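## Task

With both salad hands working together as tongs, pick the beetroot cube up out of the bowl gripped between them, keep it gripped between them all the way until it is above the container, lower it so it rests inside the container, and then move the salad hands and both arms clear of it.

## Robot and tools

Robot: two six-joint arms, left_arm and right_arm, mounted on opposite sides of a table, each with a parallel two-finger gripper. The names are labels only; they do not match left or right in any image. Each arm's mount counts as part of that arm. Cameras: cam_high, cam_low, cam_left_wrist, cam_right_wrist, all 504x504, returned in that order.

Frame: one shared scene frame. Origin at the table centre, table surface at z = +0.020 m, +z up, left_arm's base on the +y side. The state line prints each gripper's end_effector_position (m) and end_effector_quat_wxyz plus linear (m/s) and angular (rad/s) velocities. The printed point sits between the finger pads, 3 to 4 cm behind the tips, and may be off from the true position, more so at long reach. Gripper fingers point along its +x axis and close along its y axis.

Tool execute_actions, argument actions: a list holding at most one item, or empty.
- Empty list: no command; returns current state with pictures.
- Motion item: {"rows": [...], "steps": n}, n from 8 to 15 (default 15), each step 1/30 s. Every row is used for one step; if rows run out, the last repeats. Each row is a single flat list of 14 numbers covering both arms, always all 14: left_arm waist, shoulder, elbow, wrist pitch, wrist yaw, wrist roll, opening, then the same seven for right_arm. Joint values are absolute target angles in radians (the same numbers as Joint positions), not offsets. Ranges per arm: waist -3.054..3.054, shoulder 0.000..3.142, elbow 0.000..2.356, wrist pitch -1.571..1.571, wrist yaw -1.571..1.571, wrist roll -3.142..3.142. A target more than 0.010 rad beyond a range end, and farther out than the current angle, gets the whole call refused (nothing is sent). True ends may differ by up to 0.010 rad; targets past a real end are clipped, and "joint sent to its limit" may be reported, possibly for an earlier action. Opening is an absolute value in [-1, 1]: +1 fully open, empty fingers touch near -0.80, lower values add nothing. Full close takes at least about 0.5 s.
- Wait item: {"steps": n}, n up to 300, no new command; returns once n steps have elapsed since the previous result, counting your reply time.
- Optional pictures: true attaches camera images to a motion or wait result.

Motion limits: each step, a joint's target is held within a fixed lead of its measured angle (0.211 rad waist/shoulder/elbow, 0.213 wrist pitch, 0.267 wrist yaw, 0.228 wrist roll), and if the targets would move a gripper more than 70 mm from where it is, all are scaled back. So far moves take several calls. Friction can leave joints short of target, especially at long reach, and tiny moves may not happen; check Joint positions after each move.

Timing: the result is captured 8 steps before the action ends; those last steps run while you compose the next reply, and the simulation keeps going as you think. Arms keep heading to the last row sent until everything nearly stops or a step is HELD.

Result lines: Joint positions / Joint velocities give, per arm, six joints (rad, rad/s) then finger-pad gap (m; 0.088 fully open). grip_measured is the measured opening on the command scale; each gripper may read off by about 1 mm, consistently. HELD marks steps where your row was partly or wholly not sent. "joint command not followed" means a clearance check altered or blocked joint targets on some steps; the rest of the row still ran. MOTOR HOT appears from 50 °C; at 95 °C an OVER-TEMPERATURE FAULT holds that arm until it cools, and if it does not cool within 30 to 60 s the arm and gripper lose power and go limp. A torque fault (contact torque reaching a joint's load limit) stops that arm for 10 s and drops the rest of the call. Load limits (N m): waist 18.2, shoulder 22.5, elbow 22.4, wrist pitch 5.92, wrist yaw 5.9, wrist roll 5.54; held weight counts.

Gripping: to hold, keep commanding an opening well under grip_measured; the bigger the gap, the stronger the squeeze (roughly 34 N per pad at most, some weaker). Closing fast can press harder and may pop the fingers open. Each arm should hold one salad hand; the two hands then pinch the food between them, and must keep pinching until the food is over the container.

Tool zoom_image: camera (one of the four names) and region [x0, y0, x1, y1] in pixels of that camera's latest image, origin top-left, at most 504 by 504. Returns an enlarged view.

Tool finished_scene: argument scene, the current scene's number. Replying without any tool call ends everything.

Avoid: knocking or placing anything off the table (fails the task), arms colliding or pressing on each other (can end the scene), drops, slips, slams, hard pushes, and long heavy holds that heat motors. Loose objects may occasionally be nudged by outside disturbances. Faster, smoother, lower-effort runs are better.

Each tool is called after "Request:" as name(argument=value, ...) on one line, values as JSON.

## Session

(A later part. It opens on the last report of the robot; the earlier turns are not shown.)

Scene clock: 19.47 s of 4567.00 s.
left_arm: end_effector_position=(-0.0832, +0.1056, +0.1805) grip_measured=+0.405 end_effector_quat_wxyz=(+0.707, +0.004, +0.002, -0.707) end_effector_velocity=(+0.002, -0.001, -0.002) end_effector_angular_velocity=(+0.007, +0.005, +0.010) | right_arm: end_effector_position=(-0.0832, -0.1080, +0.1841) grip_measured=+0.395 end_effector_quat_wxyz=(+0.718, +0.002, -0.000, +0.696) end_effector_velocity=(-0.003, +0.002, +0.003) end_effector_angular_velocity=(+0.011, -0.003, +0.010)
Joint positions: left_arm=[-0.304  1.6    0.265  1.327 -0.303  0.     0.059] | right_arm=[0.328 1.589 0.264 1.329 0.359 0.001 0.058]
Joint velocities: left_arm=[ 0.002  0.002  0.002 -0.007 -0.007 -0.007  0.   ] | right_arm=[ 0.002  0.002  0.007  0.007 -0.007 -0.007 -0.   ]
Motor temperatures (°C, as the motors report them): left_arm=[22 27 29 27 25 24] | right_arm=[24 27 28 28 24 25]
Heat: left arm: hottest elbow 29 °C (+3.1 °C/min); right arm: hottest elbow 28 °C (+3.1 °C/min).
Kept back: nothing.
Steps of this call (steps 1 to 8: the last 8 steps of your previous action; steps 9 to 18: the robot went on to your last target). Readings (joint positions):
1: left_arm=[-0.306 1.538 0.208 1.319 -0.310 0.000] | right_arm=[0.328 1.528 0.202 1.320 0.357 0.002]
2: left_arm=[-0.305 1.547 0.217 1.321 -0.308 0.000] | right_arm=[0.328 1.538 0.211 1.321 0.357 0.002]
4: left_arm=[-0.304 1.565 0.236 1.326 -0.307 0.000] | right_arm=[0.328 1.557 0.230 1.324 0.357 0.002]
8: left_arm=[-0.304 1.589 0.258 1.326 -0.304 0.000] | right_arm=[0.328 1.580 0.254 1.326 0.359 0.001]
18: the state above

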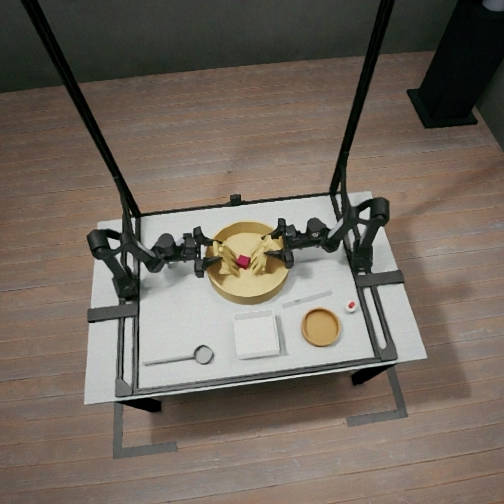

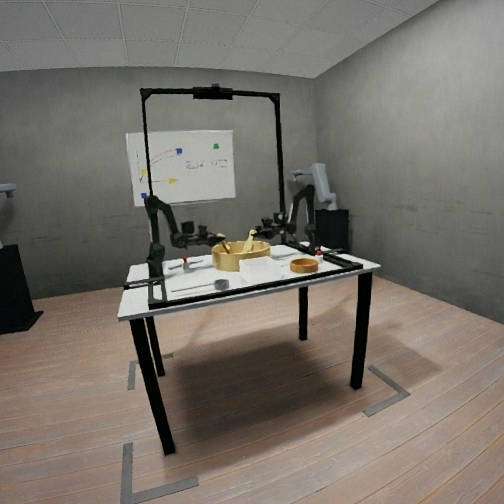

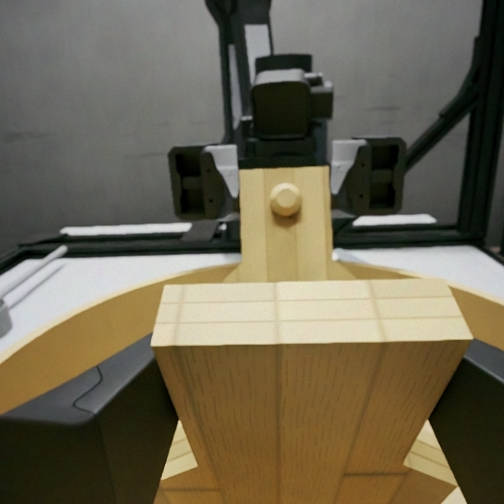

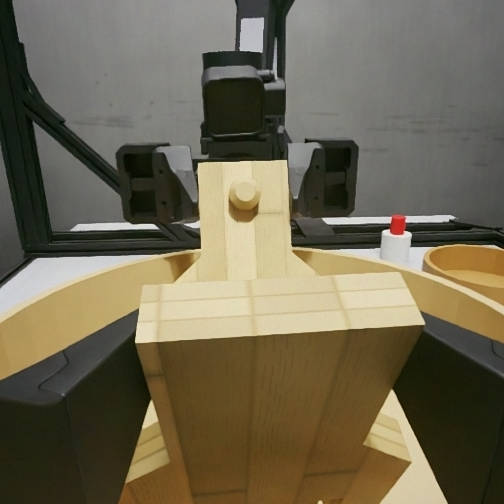

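Request:
execute_actions(actions=[{"rows":[[-0.29,1.58,0.282,1.335,-0.29,0,-1,0.32,1.57,0.285,1.335,0.35,0,-1],[-0.28,1.565,0.286,1.315,-0.28,0,-1,0.31,1.558,0.289,1.315,0.34,0,-1],[-0.27,1.547,0.292,1.29,-0.27,0,-1,0.3,1.54,0.295,1.29,0.33,0,-1],[-0.26,1.529,0.298,1.264,-0.26,0,-1,0.29,1.522,0.301,1.264,0.32,0,-1],[-0.25,1.511,0.304,1.24,-0.25,0,-1,0.28,1.504,0.307,1.24,0.31,0,-1],[-0.24,1.493,0.311,1.216,-0.24,0,-1,0.27,1.486,0.314,1.216,0.3,0,-1],[-0.23,1.474,0.318,1.19,-0.23,0,-1,0.26,1.467,0.321,1.19,0.29,0,-1],[-0.22,1.455,0.326,1.164,-0.22,0,-1,0.25,1.448,0.329,1.164,0.28,0,-1],[-0.21,1.44,0.333,1.142,-0.21,0,-1,0.24,1.433,0.336,1.142,0.27,0,-1],[-0.2,1.425,0.34,1.12,-0.2,0,-1,0.23,1.418,0.343,1.12,0.26,0,-1],[-0.19,1.41,0.348,1.098,-0.19,0,-1,0.22,1.403,0.351,1.098,0.25,0,-1],[-0.18,1.395,0.356,1.075,-0.18,0,-1,0.21,1.388,0.359,1.075,0.24,0,-1],[-0.17,1.38,0.365,1.052,-0.17,0,-1,0.2,1.373,0.368,1.052,0.23,0,-1],[-0.16,1.365,0.374,1.028,-0.16,0,-1,0.19,1.358,0.377,1.028,0.22,0,-1],[-0.15,1.35,0.383,1.005,-0.15,0,-1,0.18,1.343,0.386,1.005,0.21,0,-1]]}])

Request:
execute_actions(actions=[{"rows":[[-0.14,1.337,0.393,0.982,-0.14,0,-1,0.17,1.33,0.396,0.982,0.2,0,-1],[-0.13,1.324,0.403,0.959,-0.13,0,-1,0.16,1.317,0.406,0.959,0.19,0,-1],[-0.12,1.312,0.413,0.937,-0.12,0,-1,0.15,1.305,0.416,0.937,0.18,0,-1],[-0.11,1.3,0.424,0.915,-0.11,0,-1,0.14,1.293,0.427,0.915,0.17,0,-1],[-0.1,1.289,0.435,0.893,-0.1,0,-1,0.13,1.282,0.438,0.893,0.16,0,-1],[-0.09,1.278,0.446,0.871,-0.09,0,-1,0.12,1.271,0.449,0.871,0.15,0,-1],[-0.08,1.268,0.457,0.851,-0.08,0,-1,0.11,1.261,0.46,0.851,0.14,0,-1],[-0.07,1.258,0.468,0.83,-0.07,0,-1,0.1,1.251,0.471,0.83,0.13,0,-1],[-0.06,1.248,0.479,0.81,-0.06,0,-1,0.09,1.241,0.482,0.81,0.12,0,-1],[-0.05,1.239,0.491,0.789,-0.05,0,-1,0.08,1.232,0.494,0.789,0.11,0,-1],[-0.04,1.23,0.503,0.769,-0.04,0,-1,0.07,1.223,0.506,0.769,0.1,0,-1],[-0.03,1.222,0.515,0.749,-0.03,0,-1,0.06,1.215,0.518,0.749,0.09,0,-1],[-0.015,1.214,0.527,0.73,-0.015,0,-1,0.045,1.207,0.53,0.73,0.075,0,-1],[0,1.206,0.539,0.71,0,0,-1,0.03,1.199,0.542,0.71,0.06,0,-1],[0.02,1.199,0.551,0.692,0.02,0,-1,0.01,1.192,0.554,0.692,0.04,0,-1]]}])

Request:
execute_actions(actions=[{"rows":[[0.04,1.197,0.56,0.684,0.04,0,-1,-0.01,1.19,0.563,0.684,0.02,0,-1],[0.06,1.197,0.57,0.675,0.06,0,-1,-0.03,1.19,0.573,0.675,0,0,-1],[0.085,1.2,0.58,0.666,0.085,0,-1,-0.055,1.194,0.583,0.666,-0.025,0,-1],[0.11,1.208,0.59,0.657,0.11,0,-1,-0.08,1.202,0.593,0.657,-0.05,0,-1],[0.14,1.217,0.601,0.648,0.14,0,-1,-0.11,1.212,0.604,0.648,-0.08,0,-1],[0.17,1.224,0.612,0.64,0.17,0,-1,-0.14,1.219,0.615,0.64,-0.11,0,-1],[0.2,1.23,0.623,0.634,0.2,0,-1,-0.17,1.225,0.626,0.634,-0.14,0,-1],[0.225,1.238,0.628,0.637,0.225,0,-1,-0.195,1.233,0.631,0.637,-0.165,0,-1],[0.25,1.247,0.633,0.64,0.25,0,-1,-0.22,1.242,0.636,0.64,-0.19,0,-1],[0.275,1.257,0.639,0.644,0.275,0,-1,-0.245,1.252,0.642,0.644,-0.215,0,-1],[0.3,1.267,0.645,0.648,0.3,0,-1,-0.27,1.262,0.648,0.648,-0.24,0,-1],[0.325,1.278,0.653,0.651,0.325,0,-1,-0.295,1.273,0.656,0.651,-0.265,0,-1],[0.35,1.29,0.661,0.655,0.35,0,-1,-0.32,1.285,0.664,0.655,-0.29,0,-1],[0.375,1.303,0.67,0.659,0.375,0,-1,-0.345,1.298,0.673,0.659,-0.315,0,-1],[0.4,1.317,0.68,0.663,0.4,0,-1,-0.37,1.312,0.683,0.663,-0.34,0,-1]]}], pictures=true)

Request:
execute_actions(actions=[{"rows":[[0.425,1.332,0.691,0.667,0.425,0,-1,-0.395,1.327,0.694,0.667,-0.365,0,-1],[0.45,1.347,0.702,0.671,0.45,0,-1,-0.42,1.342,0.705,0.671,-0.39,0,-1],[0.475,1.364,0.715,0.675,0.475,0,-1,-0.445,1.359,0.718,0.675,-0.415,0,-1],[0.5,1.381,0.728,0.679,0.5,0,-1,-0.47,1.376,0.731,0.679,-0.44,0,-1],[0.525,1.4,0.742,0.683,0.525,0,-1,-0.495,1.395,0.745,0.683,-0.465,0,-1],[0.55,1.419,0.757,0.687,0.55,0,-1,-0.52,1.414,0.76,0.687,-0.49,0,-1],[0.575,1.44,0.774,0.691,0.575,0,-1,-0.545,1.435,0.777,0.691,-0.515,0,-1],[0.6,1.461,0.792,0.694,0.6,0,-1,-0.57,1.456,0.795,0.694,-0.54,0,-1],[0.617,1.476,0.806,0.695,0.617,0,-1,-0.587,1.471,0.809,0.695,-0.557,0,-1],[0.633,1.492,0.821,0.696,0.633,0,-1,-0.603,1.487,0.824,0.696,-0.573,0,-1],[0.65,1.508,0.836,0.697,0.65,0,-1,-0.62,1.503,0.839,0.697,-0.59,0,-1],[0.667,1.525,0.852,0.698,0.667,0,-1,-0.637,1.52,0.855,0.698,-0.607,0,-1],[0.683,1.542,0.869,0.699,0.683,0,-1,-0.653,1.537,0.872,0.699,-0.623,0,-1],[0.7,1.56,0.886,0.699,0.7,0,-1,-0.67,1.555,0.889,0.699,-0.64,0,-1],[0.717,1.579,0.905,0.699,0.717,0,-1,-0.687,1.574,0.908,0.699,-0.657,0,-1]]}])

Request:
execute_actions(actions=[{"steps":9,"rows":[[0.733,1.599,0.925,0.699,0.733,0,-1,-0.703,1.594,0.928,0.699,-0.673,0,-1],[0.75,1.619,0.945,0.699,0.75,0,-1,-0.72,1.614,0.948,0.699,-0.69,0,-1],[0.765,1.64,0.967,0.699,0.765,0,-1,-0.735,1.635,0.97,0.699,-0.705,0,-1],[0.78,1.661,0.989,0.699,0.78,0,-1,-0.75,1.656,0.992,0.699,-0.72,0,-1],[0.79,1.683,1.012,0.699,0.79,0,-1,-0.76,1.678,1.015,0.699,-0.73,0,-1]]}])

Request:
execute_actions(actions=[{"rows":[[0.79,1.69,0.995,0.715,0.79,0,-1,-0.76,1.688,0.995,0.715,-0.73,0,-1],[0.79,1.7,0.988,0.73,0.79,0,-1,-0.76,1.698,0.988,0.73,-0.73,0,-1],[0.79,1.71,0.981,0.747,0.79,0,-1,-0.76,1.708,0.981,0.747,-0.73,0,-1],[0.79,1.72,0.974,0.764,0.79,0,-1,-0.76,1.718,0.974,0.764,-0.73,0,-1],[0.79,1.731,0.967,0.782,0.79,0,-1,-0.76,1.729,0.967,0.782,-0.73,0,-1],[0.79,1.742,0.96,0.8,0.79,0,-1,-0.76,1.74,0.96,0.8,-0.73,0,-1],[0.79,1.753,0.953,0.818,0.79,0,-1,-0.76,1.751,0.953,0.818,-0.73,0,-1],[0.79,1.765,0.946,0.837,0.79,0,-1,-0.76,1.763,0.946,0.837,-0.73,0,-1],[0.79,1.777,0.94,0.855,0.79,0,-1,-0.76,1.775,0.94,0.855,-0.73,0,-1],[0.79,1.789,0.934,0.873,0.79,0,-1,-0.76,1.787,0.934,0.873,-0.73,0,-1],[0.79,1.801,0.928,0.891,0.79,0,-1,-0.76,1.799,0.928,0.891,-0.73,0,-1],[0.79,1.814,0.922,0.91,0.79,0,-1,-0.76,1.812,0.922,0.91,-0.73,0,-1],[0.79,1.827,0.917,0.928,0.79,0,-1,-0.76,1.825,0.917,0.928,-0.73,0,-1],[0.79,1.841,0.913,0.946,0.79,0,-1,-0.76,1.839,0.913,0.946,-0.73,0,-1],[0.79,1.855,0.909,0.964,0.79,0,-1,-0.76,1.853,0.909,0.964,-0.73,0,-1]]}], pictures=true)

Request:
execute_actions(actions=[{"rows":[[0.79,1.87,0.906,0.982,0.79,0,-1,-0.76,1.868,0.906,0.982,-0.73,0,-1],[0.79,1.885,0.903,1.0,0.79,0,-1,-0.76,1.883,0.903,1.0,-0.73,0,-1],[0.79,1.9,0.9,1.018,0.79,0,-1,-0.76,1.898,0.9,1.018,-0.73,0,-1],[0.79,1.915,0.898,1.035,0.79,0,-1,-0.76,1.913,0.898,1.035,-0.73,0,-1],[0.79,1.93,0.896,1.052,0.79,0,-1,-0.76,1.928,0.896,1.052,-0.73,0,-1],[0.79,1.945,0.894,1.069,0.79,0,-1,-0.76,1.943,0.894,1.069,-0.73,0,-1],[0.79,1.96,0.892,1.086,0.79,0,-1,-0.76,1.958,0.892,1.086,-0.73,0,-1],[0.79,1.975,0.891,1.102,0.79,0,-1,-0.76,1.973,0.891,1.102,-0.73,0,-1],[0.79,1.99,0.89,1.118,0.79,0,-1,-0.76,1.988,0.89,1.118,-0.73,0,-1],[0.79,2.005,0.89,1.133,0.79,0,-1,-0.76,2.003,0.89,1.133,-0.73,0,-1]]}])

Request:
execute_actions(actions=[{"steps":18}], pictures=true)

Request:
zoom_image(camera="cam_high", region=[180, 260, 330, 380])

Scene clock: 22.93 s of 4567.00 s.
left_arm: end_effector_position=(-0.0761, +0.1013, +0.1921) grip_measured=+0.405 end_effector_quat_wxyz=(+0.707, -0.000, -0.000, -0.707) end_effector_velocity=(+0.057, -0.028, +0.101) end_effector_angular_velocity=(-0.078, +0.014, +0.039) | right_arm: end_effector_position=(-0.0773, -0.1043, +0.1906) grip_measured=+0.395 end_effector_quat_wxyz=(+0.718, -0.002, +0.001, +0.696) end_effector_velocity=(+0.061, +0.024, +0.074) end_effector_angular_velocity=(-0.003, -0.007, -0.049)
Joint positions: left_arm=[-0.266  1.544  0.286  1.26  -0.265  0.     0.059] | right_arm=[0.296 1.541 0.281 1.255 0.325 0.    0.058]
Joint velocities: left_arm=[ 0.266 -0.486  0.173 -0.579  0.227  0.007 -0.   ] | right_arm=[-0.276 -0.452  0.139 -0.593 -0.227 -0.007 -0.   ]
Motor temperatures (°C, as the motors report them): left_arm=[22 27 30 28 25 24] | right_arm=[24 27 28 29 24 25]
Heat: left arm: hottest elbow 30 °C (+5.2 °C/min); right arm: hottest wrist pitch 29 °C (+5.2 °C/min).
Steps of this call (steps 1 to 15: the robot went on to your last target; steps 16 to 97: nothing new was sent; steps 98 to 104: the first 7 steps of this action). Readings (joint positions):
98: left_arm=[-0.302 1.602 0.269 1.328 -0.302 0.000] | right_arm=[0.328 1.591 0.267 1.329 0.359 0.001]
99: left_arm=[-0.300 1.600 0.269 1.327 -0.298 0.000] | right_arm=[0.328 1.591 0.268 1.328 0.358 0.000]
101: left_arm=[-0.290 1.586 0.273 1.309 -0.287 0.000] | right_arm=[0.320 1.578 0.271 1.307 0.346 0.000]
104: the state above

Scene clock: 23.43 s of 4567.00 s.
left_arm: end_effector_position=(-0.0460, +0.0888, +0.2451) grip_measured=+0.405 end_effector_quat_wxyz=(+0.708, -0.007, -0.005, -0.706) end_effector_velocity=(+0.063, -0.021, +0.107) end_effector_angular_velocity=(-0.003, +0.003, +0.005) | right_arm: end_effector_position=(-0.0479, -0.0909, +0.2434) grip_measured=+0.394 end_effector_quat_wxyz=(+0.718, +0.005, -0.004, +0.696) end_effector_velocity=(+0.060, +0.023, +0.104) end_effector_angular_velocity=(-0.017, -0.014, +0.024)
Joint positions: left_arm=[-0.12   1.321  0.409  0.93  -0.122  0.     0.059] | right_arm=[0.15  1.317 0.403 0.927 0.181 0.    0.058]
Joint velocities: left_arm=[ 0.291 -0.349  0.305 -0.652  0.286 -0.007 -0.   ] | right_arm=[-0.305 -0.359  0.305 -0.681 -0.33  -0.007 -0.   ]
Motor temperatures (°C, as the motors report them): left_arm=[22 27 30 28 25 24] | right_arm=[24 27 28 29 24 25]
Heat: left arm: hottest elbow 30 °C (+5.1 °C/min); right arm: hottest wrist pitch 29 °C (+5.1 °C/min).
Steps of this call (steps 1 to 8: the last 8 steps of your previous action; steps 9 to 15: the first 7 steps of this action). Readings (joint positions):
9: left_arm=[-0.180 1.402 0.349 1.063 -0.181 0.000] | right_arm=[0.209 1.401 0.341 1.059 0.241 0.000]
10: left_arm=[-0.170 1.387 0.358 1.040 -0.171 0.000] | right_arm=[0.199 1.385 0.351 1.036 0.230 0.000]
12: left_arm=[-0.150 1.359 0.378 0.997 -0.151 0.000] | right_arm=[0.180 1.356 0.372 0.993 0.211 0.000]
15: the state above

Scene clock: 23.93 s of 4567.00 s.
left_arm: end_effector_position=(+0.0025, +0.0800, +0.2966) grip_measured=+0.405 end_effector_quat_wxyz=(+0.706, -0.008, -0.010, -0.708) end_effector_velocity=(+0.180, -0.016, +0.058) end_effector_angular_velocity=(+0.034, -0.009, +0.005) | right_arm: end_effector_position=(-0.0001, -0.0805, +0.2937) grip_measured=+0.394 end_effector_quat_wxyz=(+0.716, +0.006, -0.006, +0.698) end_effector_velocity=(+0.178, +0.020, +0.054) end_effector_angular_velocity=(-0.047, -0.017, -0.005)
Joint positions: left_arm=[0.1   1.217 0.573 0.669 0.103 0.    0.059] | right_arm=[-0.07   1.214  0.566  0.665 -0.043  0.     0.058]
Joint velocities: left_arm=[ 0.774  0.027  0.295 -0.3    0.769 -0.007 -0.   ] | right_arm=[-0.774  0.022  0.291 -0.315 -0.769 -0.007 -0.   ]
Motor temperatures (°C, as the motors report them): left_arm=[22 27 30 28 25 24] | right_arm=[24 27 28 29 24 25]
Heat: left arm: hottest elbow 30 °C (+5.0 °C/min); right arm: hottest wrist pitch 29 °C (+5.0 °C/min).
Steps of this call (steps 1 to 8: the last 8 steps of your previous action; steps 9 to 15: the first 7 steps of this action). Readings (joint positions):
9: left_arm=[-0.021 1.232 0.508 0.745 -0.020 0.000] | right_arm=[0.051 1.229 0.501 0.742 0.080 0.000]
10: left_arm=[-0.006 1.226 0.519 0.729 -0.004 0.000] | right_arm=[0.036 1.223 0.512 0.726 0.064 0.000]
12: left_arm=[0.031 1.218 0.541 0.704 0.034 0.000] | right_arm=[-0.001 1.215 0.534 0.700 0.027 0.000]
15: the state above

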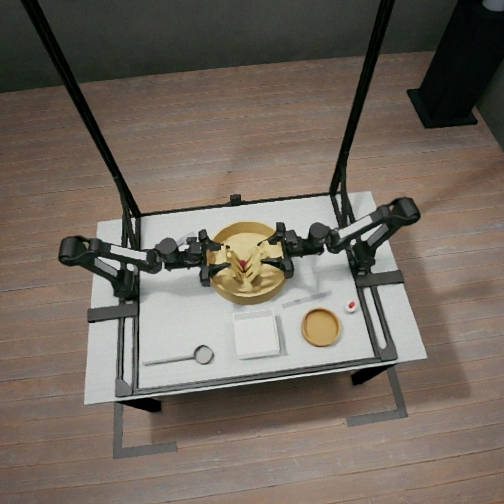

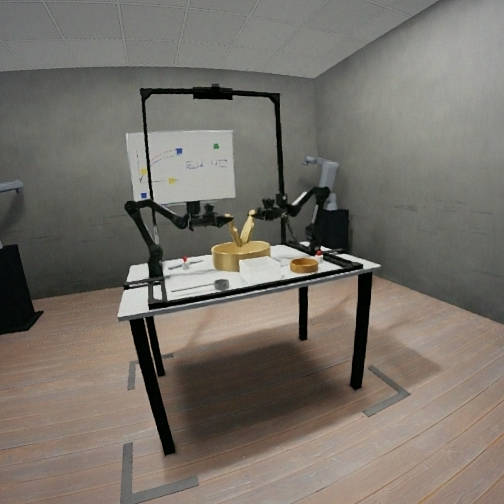

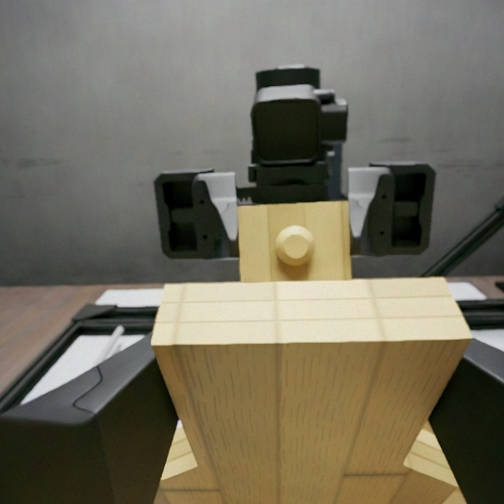

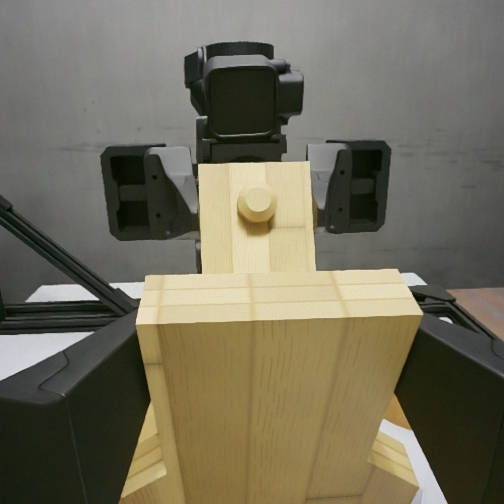

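Scene clock: 24.43 s of 4567.00 s.
left_arm: end_effector_position=(+0.1028, +0.0715, +0.2993) grip_measured=+0.405 end_effector_quat_wxyz=(+0.707, -0.001, -0.003, -0.707) end_effector_velocity=(+0.233, -0.014, -0.012) end_effector_angular_velocity=(+0.043, +0.025, -0.000) | right_arm: end_effector_position=(+0.1000, -0.0693, +0.2981) grip_measured=+0.394 end_effector_quat_wxyz=(+0.718, +0.001, -0.002, +0.696) end_effector_velocity=(+0.236, +0.021, +0.004) end_effector_angular_velocity=(+0.009, -0.030, -0.010)
Joint positions: left_arm=[0.48  1.371 0.71  0.667 0.48  0.    0.059] | right_arm=[-0.451  1.367  0.703  0.668 -0.419  0.     0.058]
Joint velocities: left_arm=[ 0.755  0.515  0.388  0.081  0.755 -0.007 -0.001] | right_arm=[-0.764  0.515  0.403  0.125 -0.755 -0.022  0.   ]
Motor temperatures (°C, as the motors report them): left_arm=[22 27 30 28 25 24] | right_arm=[24 27 28 29 24 25]
Heat: left arm: hottest elbow 30 °C (+4.9 °C/min); right arm: hottest wrist pitch 29 °C (+4.9 °C/min).
Steps of this call (steps 1 to 8: the last 8 steps of your previous action; steps 9 to 15: the first 7 steps of this action). Readings (joint positions):
9: left_arm=[0.330 1.282 0.646 0.652 0.329 0.000] | right_arm=[-0.300 1.279 0.640 0.650 -0.269 0.000]
10: left_arm=[0.354 1.295 0.655 0.652 0.354 0.000] | right_arm=[-0.325 1.292 0.648 0.652 -0.295 0.000]
12: left_arm=[0.405 1.323 0.674 0.657 0.404 0.000] | right_arm=[-0.375 1.320 0.668 0.657 -0.345 0.000]
15: the state above

Scene clock: 24.73 s of 4567.00 s.
left_arm: end_effector_position=(+0.1693, +0.0683, +0.2994) grip_measured=+0.405 end_effector_quat_wxyz=(+0.708, -0.000, -0.002, -0.706) end_effector_velocity=(+0.209, -0.012, +0.008) end_effector_angular_velocity=(-0.012, -0.005, -0.005) | right_arm: end_effector_position=(+0.1662, -0.0640, +0.2995) grip_measured=+0.394 end_effector_quat_wxyz=(+0.719, +0.000, -0.003, +0.695) end_effector_velocity=(+0.203, +0.019, +0.009) end_effector_angular_velocity=(+0.012, -0.020, +0.034)
Joint positions: left_arm=[0.669 1.527 0.846 0.686 0.665 0.    0.059] | right_arm=[-0.639  1.523  0.841  0.687 -0.604  0.     0.058]
Joint velocities: left_arm=[ 0.515  0.53   0.525  0.022  0.52  -0.007  0.   ] | right_arm=[-0.515  0.53   0.525  0.022 -0.549 -0.007 -0.   ]
Motor temperatures (°C, as the motors report them): left_arm=[22 28 30 28 25 24] | right_arm=[24 27 28 29 24 25]
Heat: left arm: hottest elbow 30 °C (+4.9 °C/min); right arm: hottest wrist pitch 29 °C (+4.9 °C/min).
Steps of this call (steps 1 to 8: the last 8 steps of your previous action; step 9: the first step of this action). Readings (joint positions):
9: the state above

Scene clock: 25.23 s of 4567.00 s.
left_arm: end_effector_position=(+0.2273, +0.0634, +0.2896) grip_measured=+0.405 end_effector_quat_wxyz=(+0.710, +0.000, -0.013, -0.704) end_effector_velocity=(+0.027, -0.014, -0.086) end_effector_angular_velocity=(-0.053, -0.032, +0.014) | right_arm: end_effector_position=(+0.2229, -0.0563, +0.2896) grip_measured=+0.392 end_effector_quat_wxyz=(+0.719, +0.001, -0.012, +0.695) end_effector_velocity=(+0.027, +0.024, -0.081) end_effector_angular_velocity=(+0.058, -0.063, +0.010)
Joint positions: left_arm=[0.79  1.708 0.976 0.757 0.781 0.001 0.059] | right_arm=[-0.758  1.705  0.974  0.756 -0.724  0.     0.058]
Joint velocities: left_arm=[ 0.022  0.291 -0.11   0.476  0.007 -0.022 -0.   ] | right_arm=[-0.012  0.315 -0.066  0.462 -0.022 -0.007 -0.001]
Motor temperatures (°C, as the motors report them): left_arm=[22 28 30 28 25 24] | right_arm=[24 27 28 30 24 25]
Heat: left arm: hottest elbow 30 °C (+4.8 °C/min); right arm: hottest wrist pitch 30 °C (+7.1 °C/min).
Steps of this call (steps 1 to 8: the last 8 steps of your previous action; steps 9 to 15: the first 7 steps of this action). Readings (joint positions):
9: left_arm=[0.782 1.663 0.980 0.693 0.768 0.000] | right_arm=[-0.752 1.659 0.975 0.693 -0.708 0.000]
10: left_arm=[0.785 1.667 0.981 0.699 0.773 0.000] | right_arm=[-0.755 1.664 0.975 0.700 -0.713 0.000]
12: left_arm=[0.787 1.680 0.981 0.716 0.779 0.000] | right_arm=[-0.757 1.677 0.975 0.717 -0.720 0.000]
15: the state above

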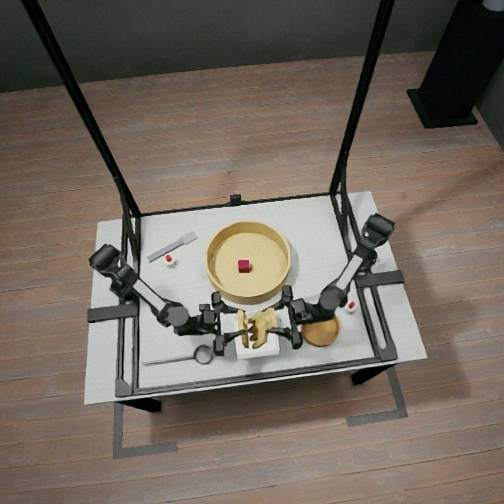

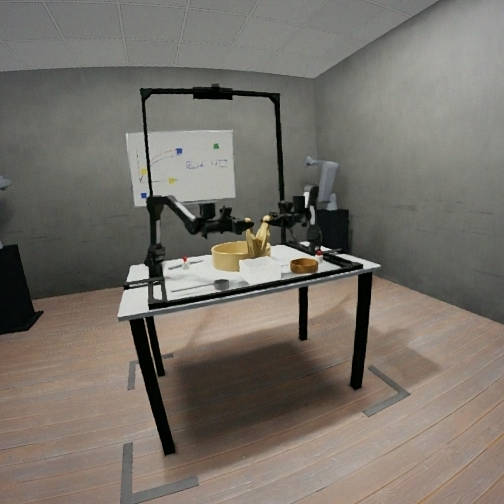

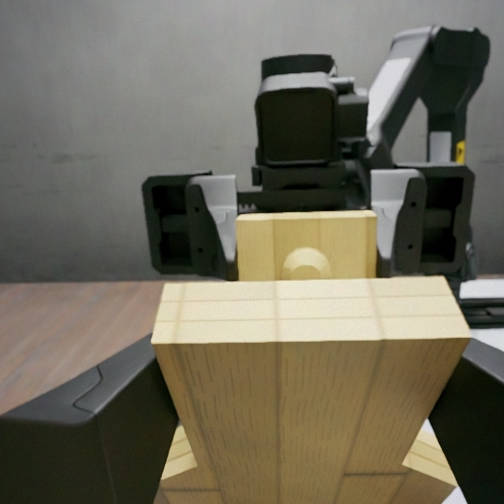

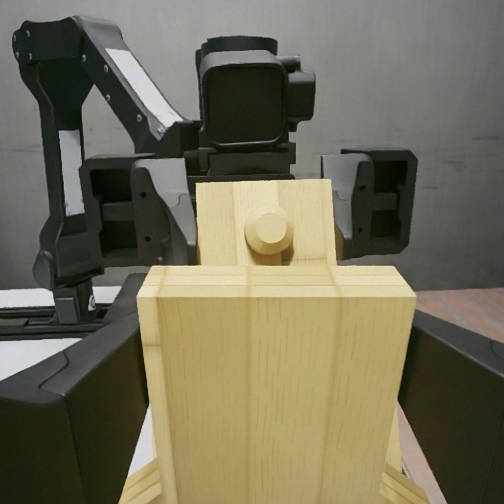

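Scene clock: 25.73 s of 4567.00 s.
left_arm: end_effector_position=(+0.2339, +0.0574, +0.2337) grip_measured=+0.406 end_effector_quat_wxyz=(+0.706, +0.001, -0.027, -0.708) end_effector_velocity=(+0.005, -0.013, -0.030) end_effector_angular_velocity=(-0.256, -0.273, -0.063) | right_arm: end_effector_position=(+0.2290, -0.0491, +0.2242) grip_measured=+0.392 end_effector_quat_wxyz=(+0.715, +0.002, -0.009, +0.699) end_effector_velocity=(+0.002, +0.011, -0.114) end_effector_angular_velocity=(+0.036, -0.058, +0.063)
Joint positions: left_arm=[0.794 1.885 0.91  1.027 0.796 0.002 0.059] | right_arm=[-0.761  1.896  0.903  1.015 -0.738  0.006  0.058]
Joint velocities: left_arm=[ 0.002  0.33  -0.027  0.725  0.066  0.007 -0.001] | right_arm=[-0.002  0.398 -0.085  0.535 -0.066 -0.022 -0.001]
Motor temperatures (°C, as the motors report them): left_arm=[22 28 30 28 25 24] | right_arm=[24 27 28 30 24 25]
Heat: left arm: hottest elbow 30 °C (+4.7 °C/min); right arm: hottest wrist pitch 30 °C (+7.0 °C/min).
Steps of this call (steps 1 to 8: the last 8 steps of your previous action; steps 9 to 15: the first 7 steps of this action). Readings (joint positions):
9: left_arm=[0.793 1.815 0.924 0.908 0.784 0.001] | right_arm=[-0.761 1.814 0.924 0.907 -0.727 -0.000]
10: left_arm=[0.793 1.829 0.920 0.925 0.784 0.001] | right_arm=[-0.761 1.828 0.919 0.925 -0.727 -0.000]
12: left_arm=[0.794 1.855 0.913 0.969 0.790 0.002] | right_arm=[-0.761 1.856 0.912 0.962 -0.729 0.003]
15: the state above

Scene clock: 26.33 s of 4567.00 s.
left_arm: end_effector_position=(+0.2315, +0.0531, +0.2271) grip_measured=+0.405 end_effector_quat_wxyz=(+0.698, -0.000, -0.056, -0.714) end_effector_velocity=(-0.004, -0.002, -0.003) end_effector_angular_velocity=(+0.009, +0.001, -0.014) | right_arm: end_effector_position=(+0.2248, -0.0431, +0.2116) grip_measured=+0.391 end_effector_quat_wxyz=(+0.707, +0.005, -0.030, +0.706) end_effector_velocity=(-0.002, +0.000, -0.001) end_effector_angular_velocity=(+0.001, -0.009, +0.009)
Joint positions: left_arm=[ 0.787  1.948  0.909  1.153  0.81  -0.003  0.059] | right_arm=[-0.747  1.969  0.898  1.14  -0.745  0.011  0.058]
Joint velocities: left_arm=[-0.007  0.002 -0.002 -0.007  0.007  0.007  0.   ] | right_arm=[ 0.002  0.002 -0.002  0.007 -0.007 -0.007 -0.   ]
Motor temperatures (°C, as the motors report them): left_arm=[22 28 30 28 25 24] | right_arm=[24 27 29 30 24 25]
Heat: left arm: hottest elbow 30 °C (+4.6 °C/min); right arm: hottest wrist pitch 30 °C (+6.8 °C/min).
Kept back: nothing.
Steps of this call (steps 1 to 8: the last 8 steps of your previous action; steps 9 to 18: the robot went on to your last target). Readings (joint positions):
1: left_arm=[0.795 1.895 0.910 1.046 0.797 0.003] | right_arm=[-0.761 1.909 0.901 1.033 -0.741 0.007]
2: left_arm=[0.795 1.906 0.910 1.067 0.800 0.002] | right_arm=[-0.760 1.923 0.898 1.055 -0.744 0.007]
4: left_arm=[0.794 1.924 0.909 1.102 0.807 -0.002] | right_arm=[-0.755 1.943 0.898 1.090 -0.745 0.010]
8: left_arm=[0.790 1.940 0.909 1.136 0.810 -0.003] | right_arm=[-0.750 1.961 0.898 1.124 -0.745 0.011]
18: the state above

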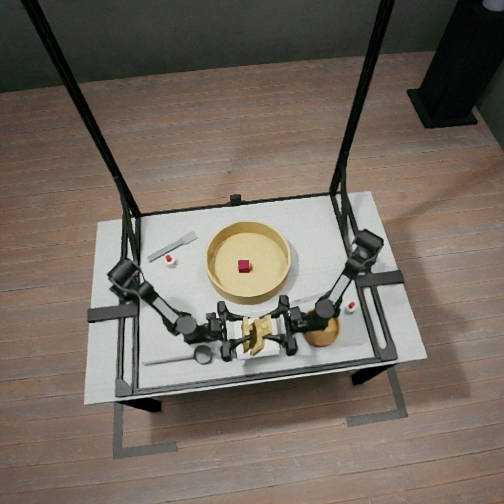

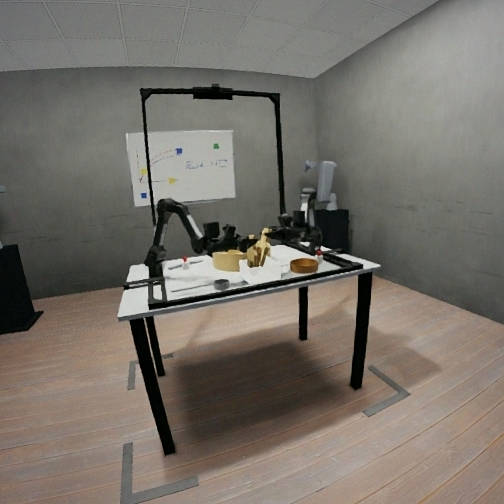

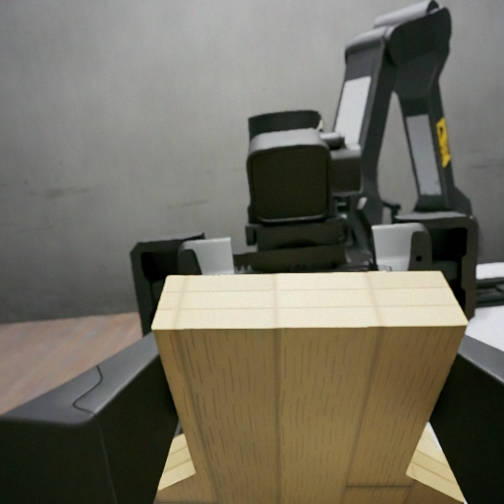

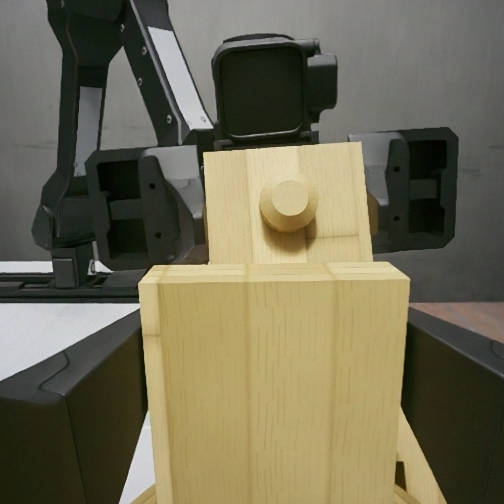

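Region (180, 260, 330, 380) of cam_high's 504x504 image, scaled by 3.360, with more detail than that image has; it fills the top 403 rows of this view, and the rest is white.

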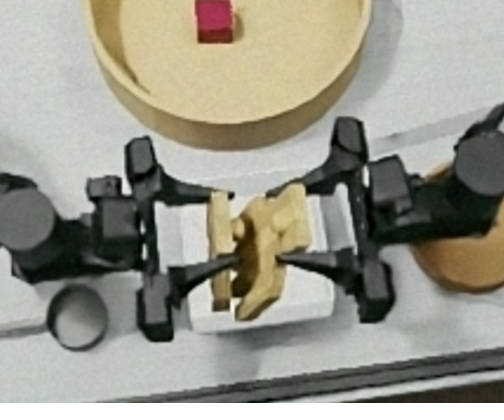

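Request:
execute_actions(actions=[{"rows":[[0.85,1.6,0.93,0.7,0.83,0,-1,-0.85,1.6,0.93,0.7,-0.83,0,-1]]}])

Request:
execute_actions(actions=[{"rows":[[0.6,1.13,0.55,0.6,0.5,0,-1,-0.6,1.13,0.55,0.6,-0.5,0,-1]]}])

Request:
execute_actions(actions=[{"rows":[[-0.14,1.15,0.55,0.62,0,0,-1,0.14,1.2,0.58,0.64,0,0,-1]]}])

Request:
execute_actions(actions=[{"steps":18}])

Request:
execute_actions(actions=[{"rows":[[-0.14,1.25,0.37,0.8,0,0,-1,0.14,1.39,0.385,0.97,0,0,-1]]}])

Request:
execute_actions(actions=[{"rows":[[-0.14,1.0,0.33,0.42,0,0,-1,0.14,1.25,0.34,0.76,0,0,-1],[-0.14,1.1,0.33,0.42,0,0,-1,0.14,1.3,0.34,0.76,0,0,-1],[-0.14,1.1,0.33,0.42,0,0,-1,0.14,1.3,0.34,0.76,0,0,-1],[-0.14,1.1,0.33,0.42,0,0,-1,0.14,1.25,0.34,0.76,0,0,-1],[-0.14,1.0,0.33,0.42,0,0,-1,0.14,1.25,0.34,0.76,0,0,-1]]}])

Request:
execute_actions(actions=[{"rows":[[-0.14,0.86,0.33,0.21,0,0,-1,0.14,1.09,0.33,0.53,0,0,-1]]}])

Request:
execute_actions(actions=[{"rows":[[-0.14,0.76,0.332,0.08,0,0,-1,0.14,0.93,0.33,0.3,0,0,-1]]}])

Request:
execute_actions(actions=[{"steps":12}], pictures=true)

Request:
zoom_image(camera="cam_high", region=[170, 200, 320, 320])

Scene clock: 27.37 s of 4567.00 s.
left_arm: end_effector_position=(+0.2378, +0.0818, +0.2778) grip_measured=+0.405 end_effector_quat_wxyz=(+0.717, +0.002, -0.022, -0.697) end_effector_velocity=(-0.045, +0.122, +0.278) end_effector_angular_velocity=(-0.042, -0.044, +0.088) | right_arm: end_effector_position=(+0.2337, -0.0748, +0.2555) grip_measured=+0.390 end_effector_quat_wxyz=(+0.712, +0.002, +0.009, +0.702) end_effector_velocity=(-0.016, -0.143, +0.320) end_effector_angular_velocity=(+0.103, -0.222, -0.170)
Joint positions: left_arm=[0.844 1.713 0.916 0.841 0.816 0.002 0.059] | right_arm=[-0.826  1.753  0.904  0.835 -0.812  0.005  0.058]
Joint velocities: left_arm=[ 0.154 -1.018  0.051 -1.004  0.066 -0.007 -0.   ] | right_arm=[-0.222 -1.136  0.022 -1.004 -0.051 -0.11   0.002]
Motor temperatures (°C, as the motors report them): left_arm=[22 28 30 28 25 24] | right_arm=[24 27 29 30 24 25]
Heat: left arm: hottest elbow 30 °C (+4.4 °C/min); right arm: hottest wrist pitch 30 °C (+6.6 °C/min).
Steps of this call (steps 1 to 15: the robot went on to your last target; steps 16 to 24: nothing new was sent; steps 25 to 31: the first 7 steps of this action). Readings (joint positions):
25: left_arm=[0.787 1.931 0.911 1.138 0.811 0.003] | right_arm=[-0.749 1.956 0.899 1.125 -0.750 0.006]
26: left_arm=[0.793 1.899 0.914 1.069 0.809 0.009] | right_arm=[-0.761 1.929 0.903 1.060 -0.761 -0.001]
28: left_arm=[0.816 1.828 0.914 0.969 0.812 0.002] | right_arm=[-0.795 1.865 0.903 0.966 -0.797 0.011]
31: the state above

Scene clock: 27.87 s of 4567.00 s.
left_arm: end_effector_position=(+0.1459, +0.0983, +0.2756) grip_measured=+0.405 end_effector_quat_wxyz=(+0.727, +0.007, +0.037, -0.685) end_effector_velocity=(-0.345, +0.164, -0.061) end_effector_angular_velocity=(+0.147, +0.075, -0.147) | right_arm: end_effector_position=(+0.1464, -0.0972, +0.2686) grip_measured=+0.389 end_effector_quat_wxyz=(+0.727, -0.008, +0.047, +0.685) end_effector_velocity=(-0.329, -0.168, -0.066) end_effector_angular_velocity=(-0.174, +0.053, +0.111)
Joint positions: left_arm=[0.644 1.372 0.675 0.621 0.584 0.002 0.059] | right_arm=[-0.643  1.385  0.671  0.618 -0.583  0.001  0.058]
Joint velocities: left_arm=[-0.608 -1.331 -1.145 -0.344 -0.462 -0.007 -0.   ] | right_arm=[ 0.569 -1.302 -1.14  -0.344  0.462 -0.022 -0.   ]
Motor temperatures (°C, as the motors report them): left_arm=[22 28 30 28 25 24] | right_arm=[24 27 29 30 24 25]
Heat: left arm: hottest elbow 30 °C (+4.3 °C/min); right arm: hottest wrist pitch 30 °C (+6.5 °C/min).
Steps of this call (steps 1 to 8: the last 8 steps of your previous action; steps 9 to 15: the first 7 steps of this action). Readings (joint positions):
9: left_arm=[0.842 1.605 0.914 0.704 0.798 0.002] | right_arm=[-0.839 1.610 0.908 0.702 -0.795 0.003]
10: left_arm=[0.817 1.575 0.880 0.681 0.728 0.001] | right_arm=[-0.813 1.581 0.877 0.678 -0.726 0.001]
12: left_arm=[0.743 1.499 0.801 0.650 0.659 0.002] | right_arm=[-0.739 1.509 0.797 0.647 -0.658 0.001]
15: the state above

Scene clock: 28.37 s of 4567.00 s.
left_arm: end_effector_position=(+0.0766, +0.1039, +0.2988) grip_measured=+0.405 end_effector_quat_wxyz=(+0.768, -0.003, -0.006, -0.641) end_effector_velocity=(-0.284, -0.091, -0.000) end_effector_angular_velocity=(-0.021, +0.033, -0.088) | right_arm: end_effector_position=(+0.0781, -0.0961, +0.2946) grip_measured=+0.389 end_effector_quat_wxyz=(+0.768, +0.001, -0.001, +0.641) end_effector_velocity=(-0.302, +0.109, -0.015) end_effector_angular_velocity=(-0.021, +0.002, +0.176)
Joint positions: left_arm=[0.326 1.153 0.557 0.609 0.146 0.    0.059] | right_arm=[-0.322  1.195  0.573  0.624 -0.141  0.001  0.058]
Joint velocities: left_arm=[-1.311 -0.007 -0.017  0.022 -1.223 -0.022 -0.   ] | right_arm=[ 1.311  0.076  0.002  0.051  1.136 -0.007  0.   ]
Motor temperatures (°C, as the motors report them): left_arm=[22 28 30 28 25 24] | right_arm=[24 27 29 30 24 25]
Heat: left arm: hottest elbow 30 °C (+4.2 °C/min); right arm: hottest wrist pitch 30 °C (+6.3 °C/min).
Steps of this call (steps 1 to 8: the last 8 steps of your previous action; steps 9 to 15: the first 7 steps of this action). Readings (joint positions):
9: left_arm=[0.596 1.154 0.571 0.603 0.479 0.001] | right_arm=[-0.593 1.161 0.573 0.605 -0.473 0.001]
10: left_arm=[0.555 1.153 0.568 0.605 0.407 0.000] | right_arm=[-0.552 1.164 0.573 0.612 -0.404 0.001]
12: left_arm=[0.463 1.153 0.562 0.605 0.301 0.000] | right_arm=[-0.459 1.179 0.573 0.620 -0.296 0.001]
15: the state above

Scene clock: 28.97 s of 4567.00 s.
left_arm: end_effector_position=(-0.0687, +0.0933, +0.2992) grip_measured=+0.405 end_effector_quat_wxyz=(+0.657, -0.006, -0.005, -0.754) end_effector_velocity=(-0.015, +0.003, -0.005) end_effector_angular_velocity=(+0.025, +0.019, -0.030) | right_arm: end_effector_position=(-0.0697, -0.0850, +0.2954) grip_measured=+0.389 end_effector_quat_wxyz=(+0.657, +0.003, -0.002, +0.754) end_effector_velocity=(-0.018, -0.002, -0.000) end_effector_angular_velocity=(+0.003, -0.007, +0.054)
Joint positions: left_arm=[-0.13   1.153  0.556  0.613  0.006  0.     0.059] | right_arm=[ 0.13   1.198  0.573  0.633 -0.006  0.001  0.058]
Joint velocities: left_arm=[-0.051 -0.002 -0.002 -0.022 -0.022 -0.022 -0.   ] | right_arm=[ 0.046  0.002 -0.002  0.007 -0.007 -0.007  0.   ]
Motor temperatures (°C, as the motors report them): left_arm=[22 28 30 28 25 24] | right_arm=[24 27 29 30 24 25]
Heat: left arm: hottest elbow 30 °C (+4.1 °C/min); right arm: hottest wrist pitch 30 °C (+6.2 °C/min).
Kept back: nothing.
Steps of this call (steps 1 to 8: the last 8 steps of your previous action; steps 9 to 18: the robot went on to your last target). Readings (joint positions):
1: left_arm=[0.282 1.153 0.557 0.610 0.111 0.000] | right_arm=[-0.278 1.197 0.573 0.626 -0.108 0.001]
2: left_arm=[0.238 1.153 0.557 0.612 0.086 0.000] | right_arm=[-0.234 1.197 0.573 0.628 -0.084 0.001]
4: left_arm=[0.150 1.153 0.557 0.612 0.052 0.000] | right_arm=[-0.145 1.197 0.573 0.631 -0.051 0.001]
8: left_arm=[-0.024 1.153 0.557 0.613 0.024 0.000] | right_arm=[0.029 1.198 0.573 0.632 -0.023 0.001]
18: the state above

Scene clock: 29.20 s of 4567.00 s.
left_arm: end_effector_position=(-0.0695, +0.1018, +0.2287) grip_measured=+0.405 end_effector_quat_wxyz=(+0.655, +0.035, +0.031, -0.754) end_effector_velocity=(+0.002, +0.041, -0.232) end_effector_angular_velocity=(+0.495, -0.076, -0.006) | right_arm: end_effector_position=(-0.0715, -0.0856, +0.2235) grip_measured=+0.389 end_effector_quat_wxyz=(+0.655, -0.026, +0.024, +0.755) end_effector_velocity=(+0.006, -0.058, -0.307) end_effector_angular_velocity=(-0.543, -0.082, +0.001)
Joint positions: left_arm=[-0.136  1.239  0.396  0.749  0.005  0.     0.059] | right_arm=[ 0.136  1.358  0.422  0.865 -0.005  0.001  0.058]
Joint velocities: left_arm=[-0.012  0.286 -0.427  0.212 -0.007  0.007 -0.   ] | right_arm=[ 0.007  0.505 -0.608  0.564  0.007 -0.007 -0.   ]
Motor temperatures (°C, as the motors report them): left_arm=[22 28 30 29 25 24] | right_arm=[24 27 29 30 24 25]
Heat: left arm: hottest elbow 30 °C (+4.1 °C/min); right arm: hottest wrist pitch 30 °C (+6.2 °C/min).
Steps of this call (steps 1 to 7: the first 7 steps of this action). Readings (joint positions):
1: left_arm=[-0.132 1.160 0.543 0.638 0.006 0.000] | right_arm=[0.132 1.209 0.563 0.655 -0.005 0.001]
2: left_arm=[-0.133 1.171 0.515 0.697 0.006 0.000] | right_arm=[0.133 1.229 0.546 0.709 -0.005 0.001]
4: left_arm=[-0.135 1.194 0.460 0.727 0.005 0.000] | right_arm=[0.134 1.283 0.500 0.784 -0.005 0.001]
7: the state above

Scene clock: 29.70 s of 4567.00 s.
left_arm: end_effector_position=(-0.0656, +0.1312, +0.2030) grip_measured=+0.405 end_effector_quat_wxyz=(+0.651, +0.089, +0.078, -0.750) end_effector_velocity=(+0.015, +0.109, -0.046) end_effector_angular_velocity=(+0.289, -0.034, +0.006) | right_arm: end_effector_position=(-0.0691, -0.1056, +0.1976) grip_measured=+0.389 end_effector_quat_wxyz=(+0.653, -0.060, +0.053, +0.753) end_effector_velocity=(+0.005, -0.038, +0.013) end_effector_angular_velocity=(-0.030, -0.013, -0.004)
Joint positions: left_arm=[-0.137  1.084  0.34   0.508  0.005  0.     0.059] | right_arm=[ 0.137  1.296  0.347  0.788 -0.004  0.001  0.058]
Joint velocities: left_arm=[-0.002 -0.628 -0.208 -0.711 -0.007 -0.007 -0.   ] | right_arm=[ 0.002 -0.281 -0.071 -0.242  0.007 -0.007 -0.   ]
Motor temperatures (°C, as the motors report them): left_arm=[22 28 30 29 25 24] | right_arm=[24 28 29 30 24 25]
Heat: left arm: hottest elbow 30 °C (+4.0 °C/min); right arm: hottest wrist pitch 30 °C (+6.1 °C/min).
Steps of this call (steps 1 to 8: the last 8 steps of your previous action; steps 9 to 15: the first 7 steps of this action). Readings (joint positions):
9: left_arm=[-0.137 1.234 0.374 0.770 0.005 0.000] | right_arm=[0.137 1.375 0.388 0.934 -0.004 0.001]
10: left_arm=[-0.137 1.202 0.369 0.715 0.005 0.000] | right_arm=[0.137 1.357 0.383 0.888 -0.004 0.001]
12: left_arm=[-0.137 1.150 0.355 0.633 0.005 0.000] | right_arm=[0.137 1.329 0.367 0.833 -0.004 0.001]
15: the state above

Scene clock: 30.20 s of 4567.00 s.
left_arm: end_effector_position=(-0.0618, +0.1594, +0.2020) grip_measured=+0.405 end_effector_quat_wxyz=(+0.647, +0.116, +0.101, -0.746) end_effector_velocity=(+0.005, +0.036, -0.010) end_effector_angular_velocity=(+0.124, -0.012, +0.007) | right_arm: end_effector_position=(-0.0645, -0.1257, +0.2040) grip_measured=+0.389 end_effector_quat_wxyz=(+0.656, -0.080, +0.067, +0.747) end_effector_velocity=(+0.005, -0.029, +0.006) end_effector_angular_velocity=(-0.079, -0.017, +0.001)
Joint positions: left_arm=[-0.137  0.889  0.33   0.25   0.005  0.     0.059] | right_arm=[ 0.137  1.124  0.336  0.578  0.008 -0.003  0.058]
Joint velocities: left_arm=[-0.002 -0.222 -0.002 -0.344 -0.007 -0.007 -0.   ] | right_arm=[-0.007 -0.237 -0.002 -0.315 -0.007 -0.007  0.   ]
Motor temperatures (°C, as the motors report them): left_arm=[22 28 30 29 25 24] | right_arm=[24 28 29 30 24 25]
Heat: left arm: hottest elbow 30 °C (+4.0 °C/min); right arm: hottest wrist pitch 30 °C (+6.0 °C/min).
Steps of this call (steps 1 to 8: the last 8 steps of your previous action; steps 9 to 15: the first 7 steps of this action). Readings (joint positions):
9: left_arm=[-0.137 1.003 0.334 0.407 0.005 0.000] | right_arm=[0.137 1.251 0.346 0.733 -0.004 0.001]
10: left_arm=[-0.137 0.974 0.334 0.355 0.005 0.000] | right_arm=[0.137 1.219 0.344 0.677 -0.004 0.001]
12: left_arm=[-0.137 0.924 0.330 0.292 0.005 0.000] | right_arm=[0.137 1.164 0.337 0.623 0.005 -0.001]
15: the state above

Scene clock: 30.70 s of 4567.00 s.
left_arm: end_effector_position=(-0.0595, +0.1747, +0.2036) grip_measured=+0.406 end_effector_quat_wxyz=(+0.647, +0.126, +0.110, -0.744) end_effector_velocity=(+0.002, +0.024, -0.006) end_effector_angular_velocity=(+0.062, +0.001, -0.007) | right_arm: end_effector_position=(-0.0600, -0.1468, +0.2047) grip_measured=+0.390 end_effector_quat_wxyz=(+0.657, -0.105, +0.089, +0.742) end_effector_velocity=(+0.004, -0.033, -0.001) end_effector_angular_velocity=(-0.091, -0.003, +0.003)
Joint positions: left_arm=[-0.138  0.784  0.33   0.118  0.001 -0.001  0.059] | right_arm=[ 0.135  0.966  0.337  0.354  0.013 -0.002  0.058]
Joint velocities: left_arm=[-0.002 -0.144 -0.007 -0.198  0.007 -0.007 -0.001] | right_arm=[-0.002 -0.227 -0.002 -0.315 -0.007  0.007 -0.   ]
Motor temperatures (°C, as the motors report them): left_arm=[22 28 31 29 25 24] | right_arm=[24 28 29 30 24 25]
Heat: left arm: hottest elbow 31 °C (+5.9 °C/min); right arm: hottest wrist pitch 30 °C (+5.9 °C/min).
Steps of this call (steps 1 to 8: the last 8 steps of your previous action; steps 9 to 15: the first 7 steps of this action). Readings (joint positions):
9: left_arm=[-0.137 0.862 0.330 0.201 0.005 0.000] | right_arm=[0.136 1.087 0.337 0.524 0.009 -0.003]
10: left_arm=[-0.137 0.842 0.330 0.173 0.003 -0.000] | right_arm=[0.136 1.056 0.338 0.471 0.011 -0.003]
12: left_arm=[-0.138 0.809 0.330 0.143 0.002 -0.001] | right_arm=[0.135 1.002 0.337 0.401 0.013 -0.003]
15: the state above

Scene clock: 31.10 s of 4567.00 s.
left_arm: end_effector_position=(-0.0591, +0.1772, +0.2037) grip_measured=+0.405 end_effector_quat_wxyz=(+0.647, +0.127, +0.112, -0.744) end_effector_velocity=(+0.001, +0.001, -0.002) end_effector_angular_velocity=(+0.008, +0.003, +0.007) | right_arm: end_effector_position=(-0.0595, -0.1508, +0.2048) grip_measured=+0.388 end_effector_quat_wxyz=(+0.656, -0.109, +0.092, +0.741) end_effector_velocity=(-0.000, -0.002, -0.002) end_effector_angular_velocity=(-0.012, -0.007, +0.007)
Joint positions: left_arm=[-0.138  0.767  0.33   0.096  0.001 -0.001  0.059] | right_arm=[ 0.135  0.938  0.337  0.315  0.013 -0.002  0.058]
Joint velocities: left_arm=[-0.002 -0.002 -0.002 -0.007 -0.007 -0.007 -0.   ] | right_arm=[-0.002 -0.012 -0.002 -0.022 -0.007 -0.007 -0.   ]
Motor temperatures (°C, as the motors report them): left_arm=[22 28 31 29 25 24] | right_arm=[24 28 29 30 24 25]
Heat: left arm: hottest elbow 31 °C (+5.8 °C/min); right arm: hottest wrist pitch 30 °C (+5.8 °C/min).
Kept back: nothing.
Steps of this call (steps 1 to 8: the last 8 steps of your previous action; steps 9 to 12: the robot went on to your last target). Readings (joint positions):
1: left_arm=[-0.138 0.780 0.330 0.113 0.001 -0.001] | right_arm=[0.135 0.960 0.337 0.345 0.013 -0.002]
2: left_arm=[-0.138 0.777 0.330 0.109 0.001 -0.001] | right_arm=[0.135 0.955 0.337 0.338 0.013 -0.002]
4: left_arm=[-0.138 0.772 0.330 0.103 0.001 -0.001] | right_arm=[0.135 0.947 0.337 0.328 0.013 -0.002]
8: left_arm=[-0.138 0.768 0.330 0.098 0.001 -0.001] | right_arm=[0.135 0.941 0.337 0.319 0.013 -0.002]
12: the state above

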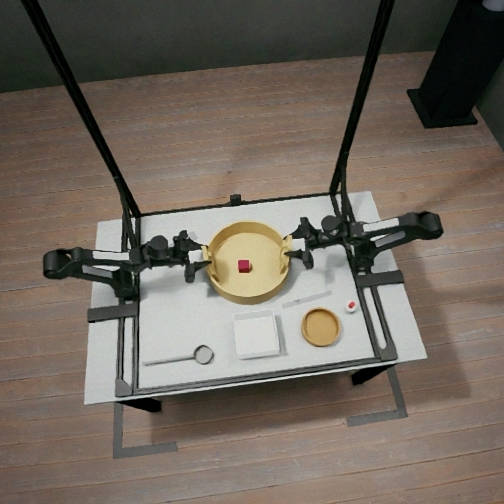

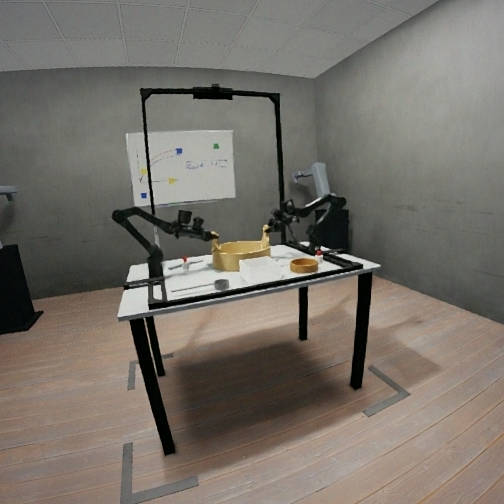

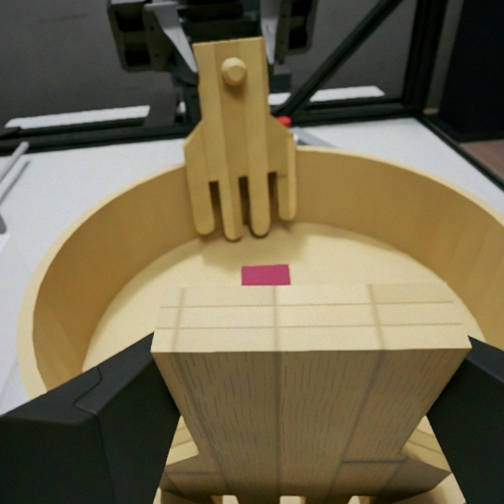

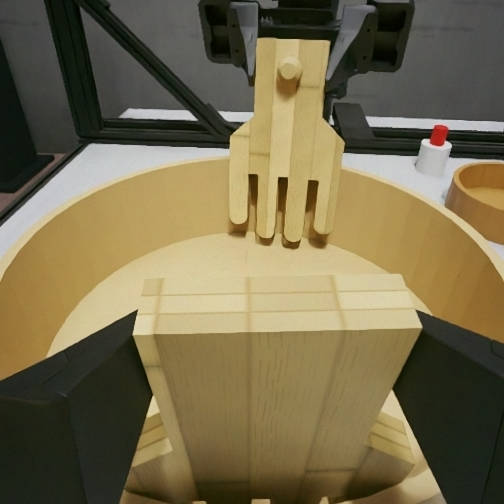

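Region (170, 200, 320, 320) of cam_high's 504x504 image, scaled by 3.360, with more detail than that image has; it fills the top 403 rows of this view, and the rest is white.

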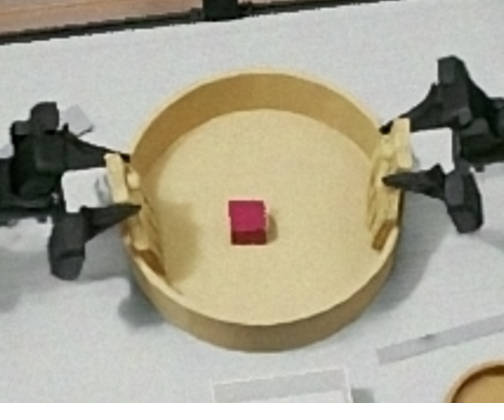

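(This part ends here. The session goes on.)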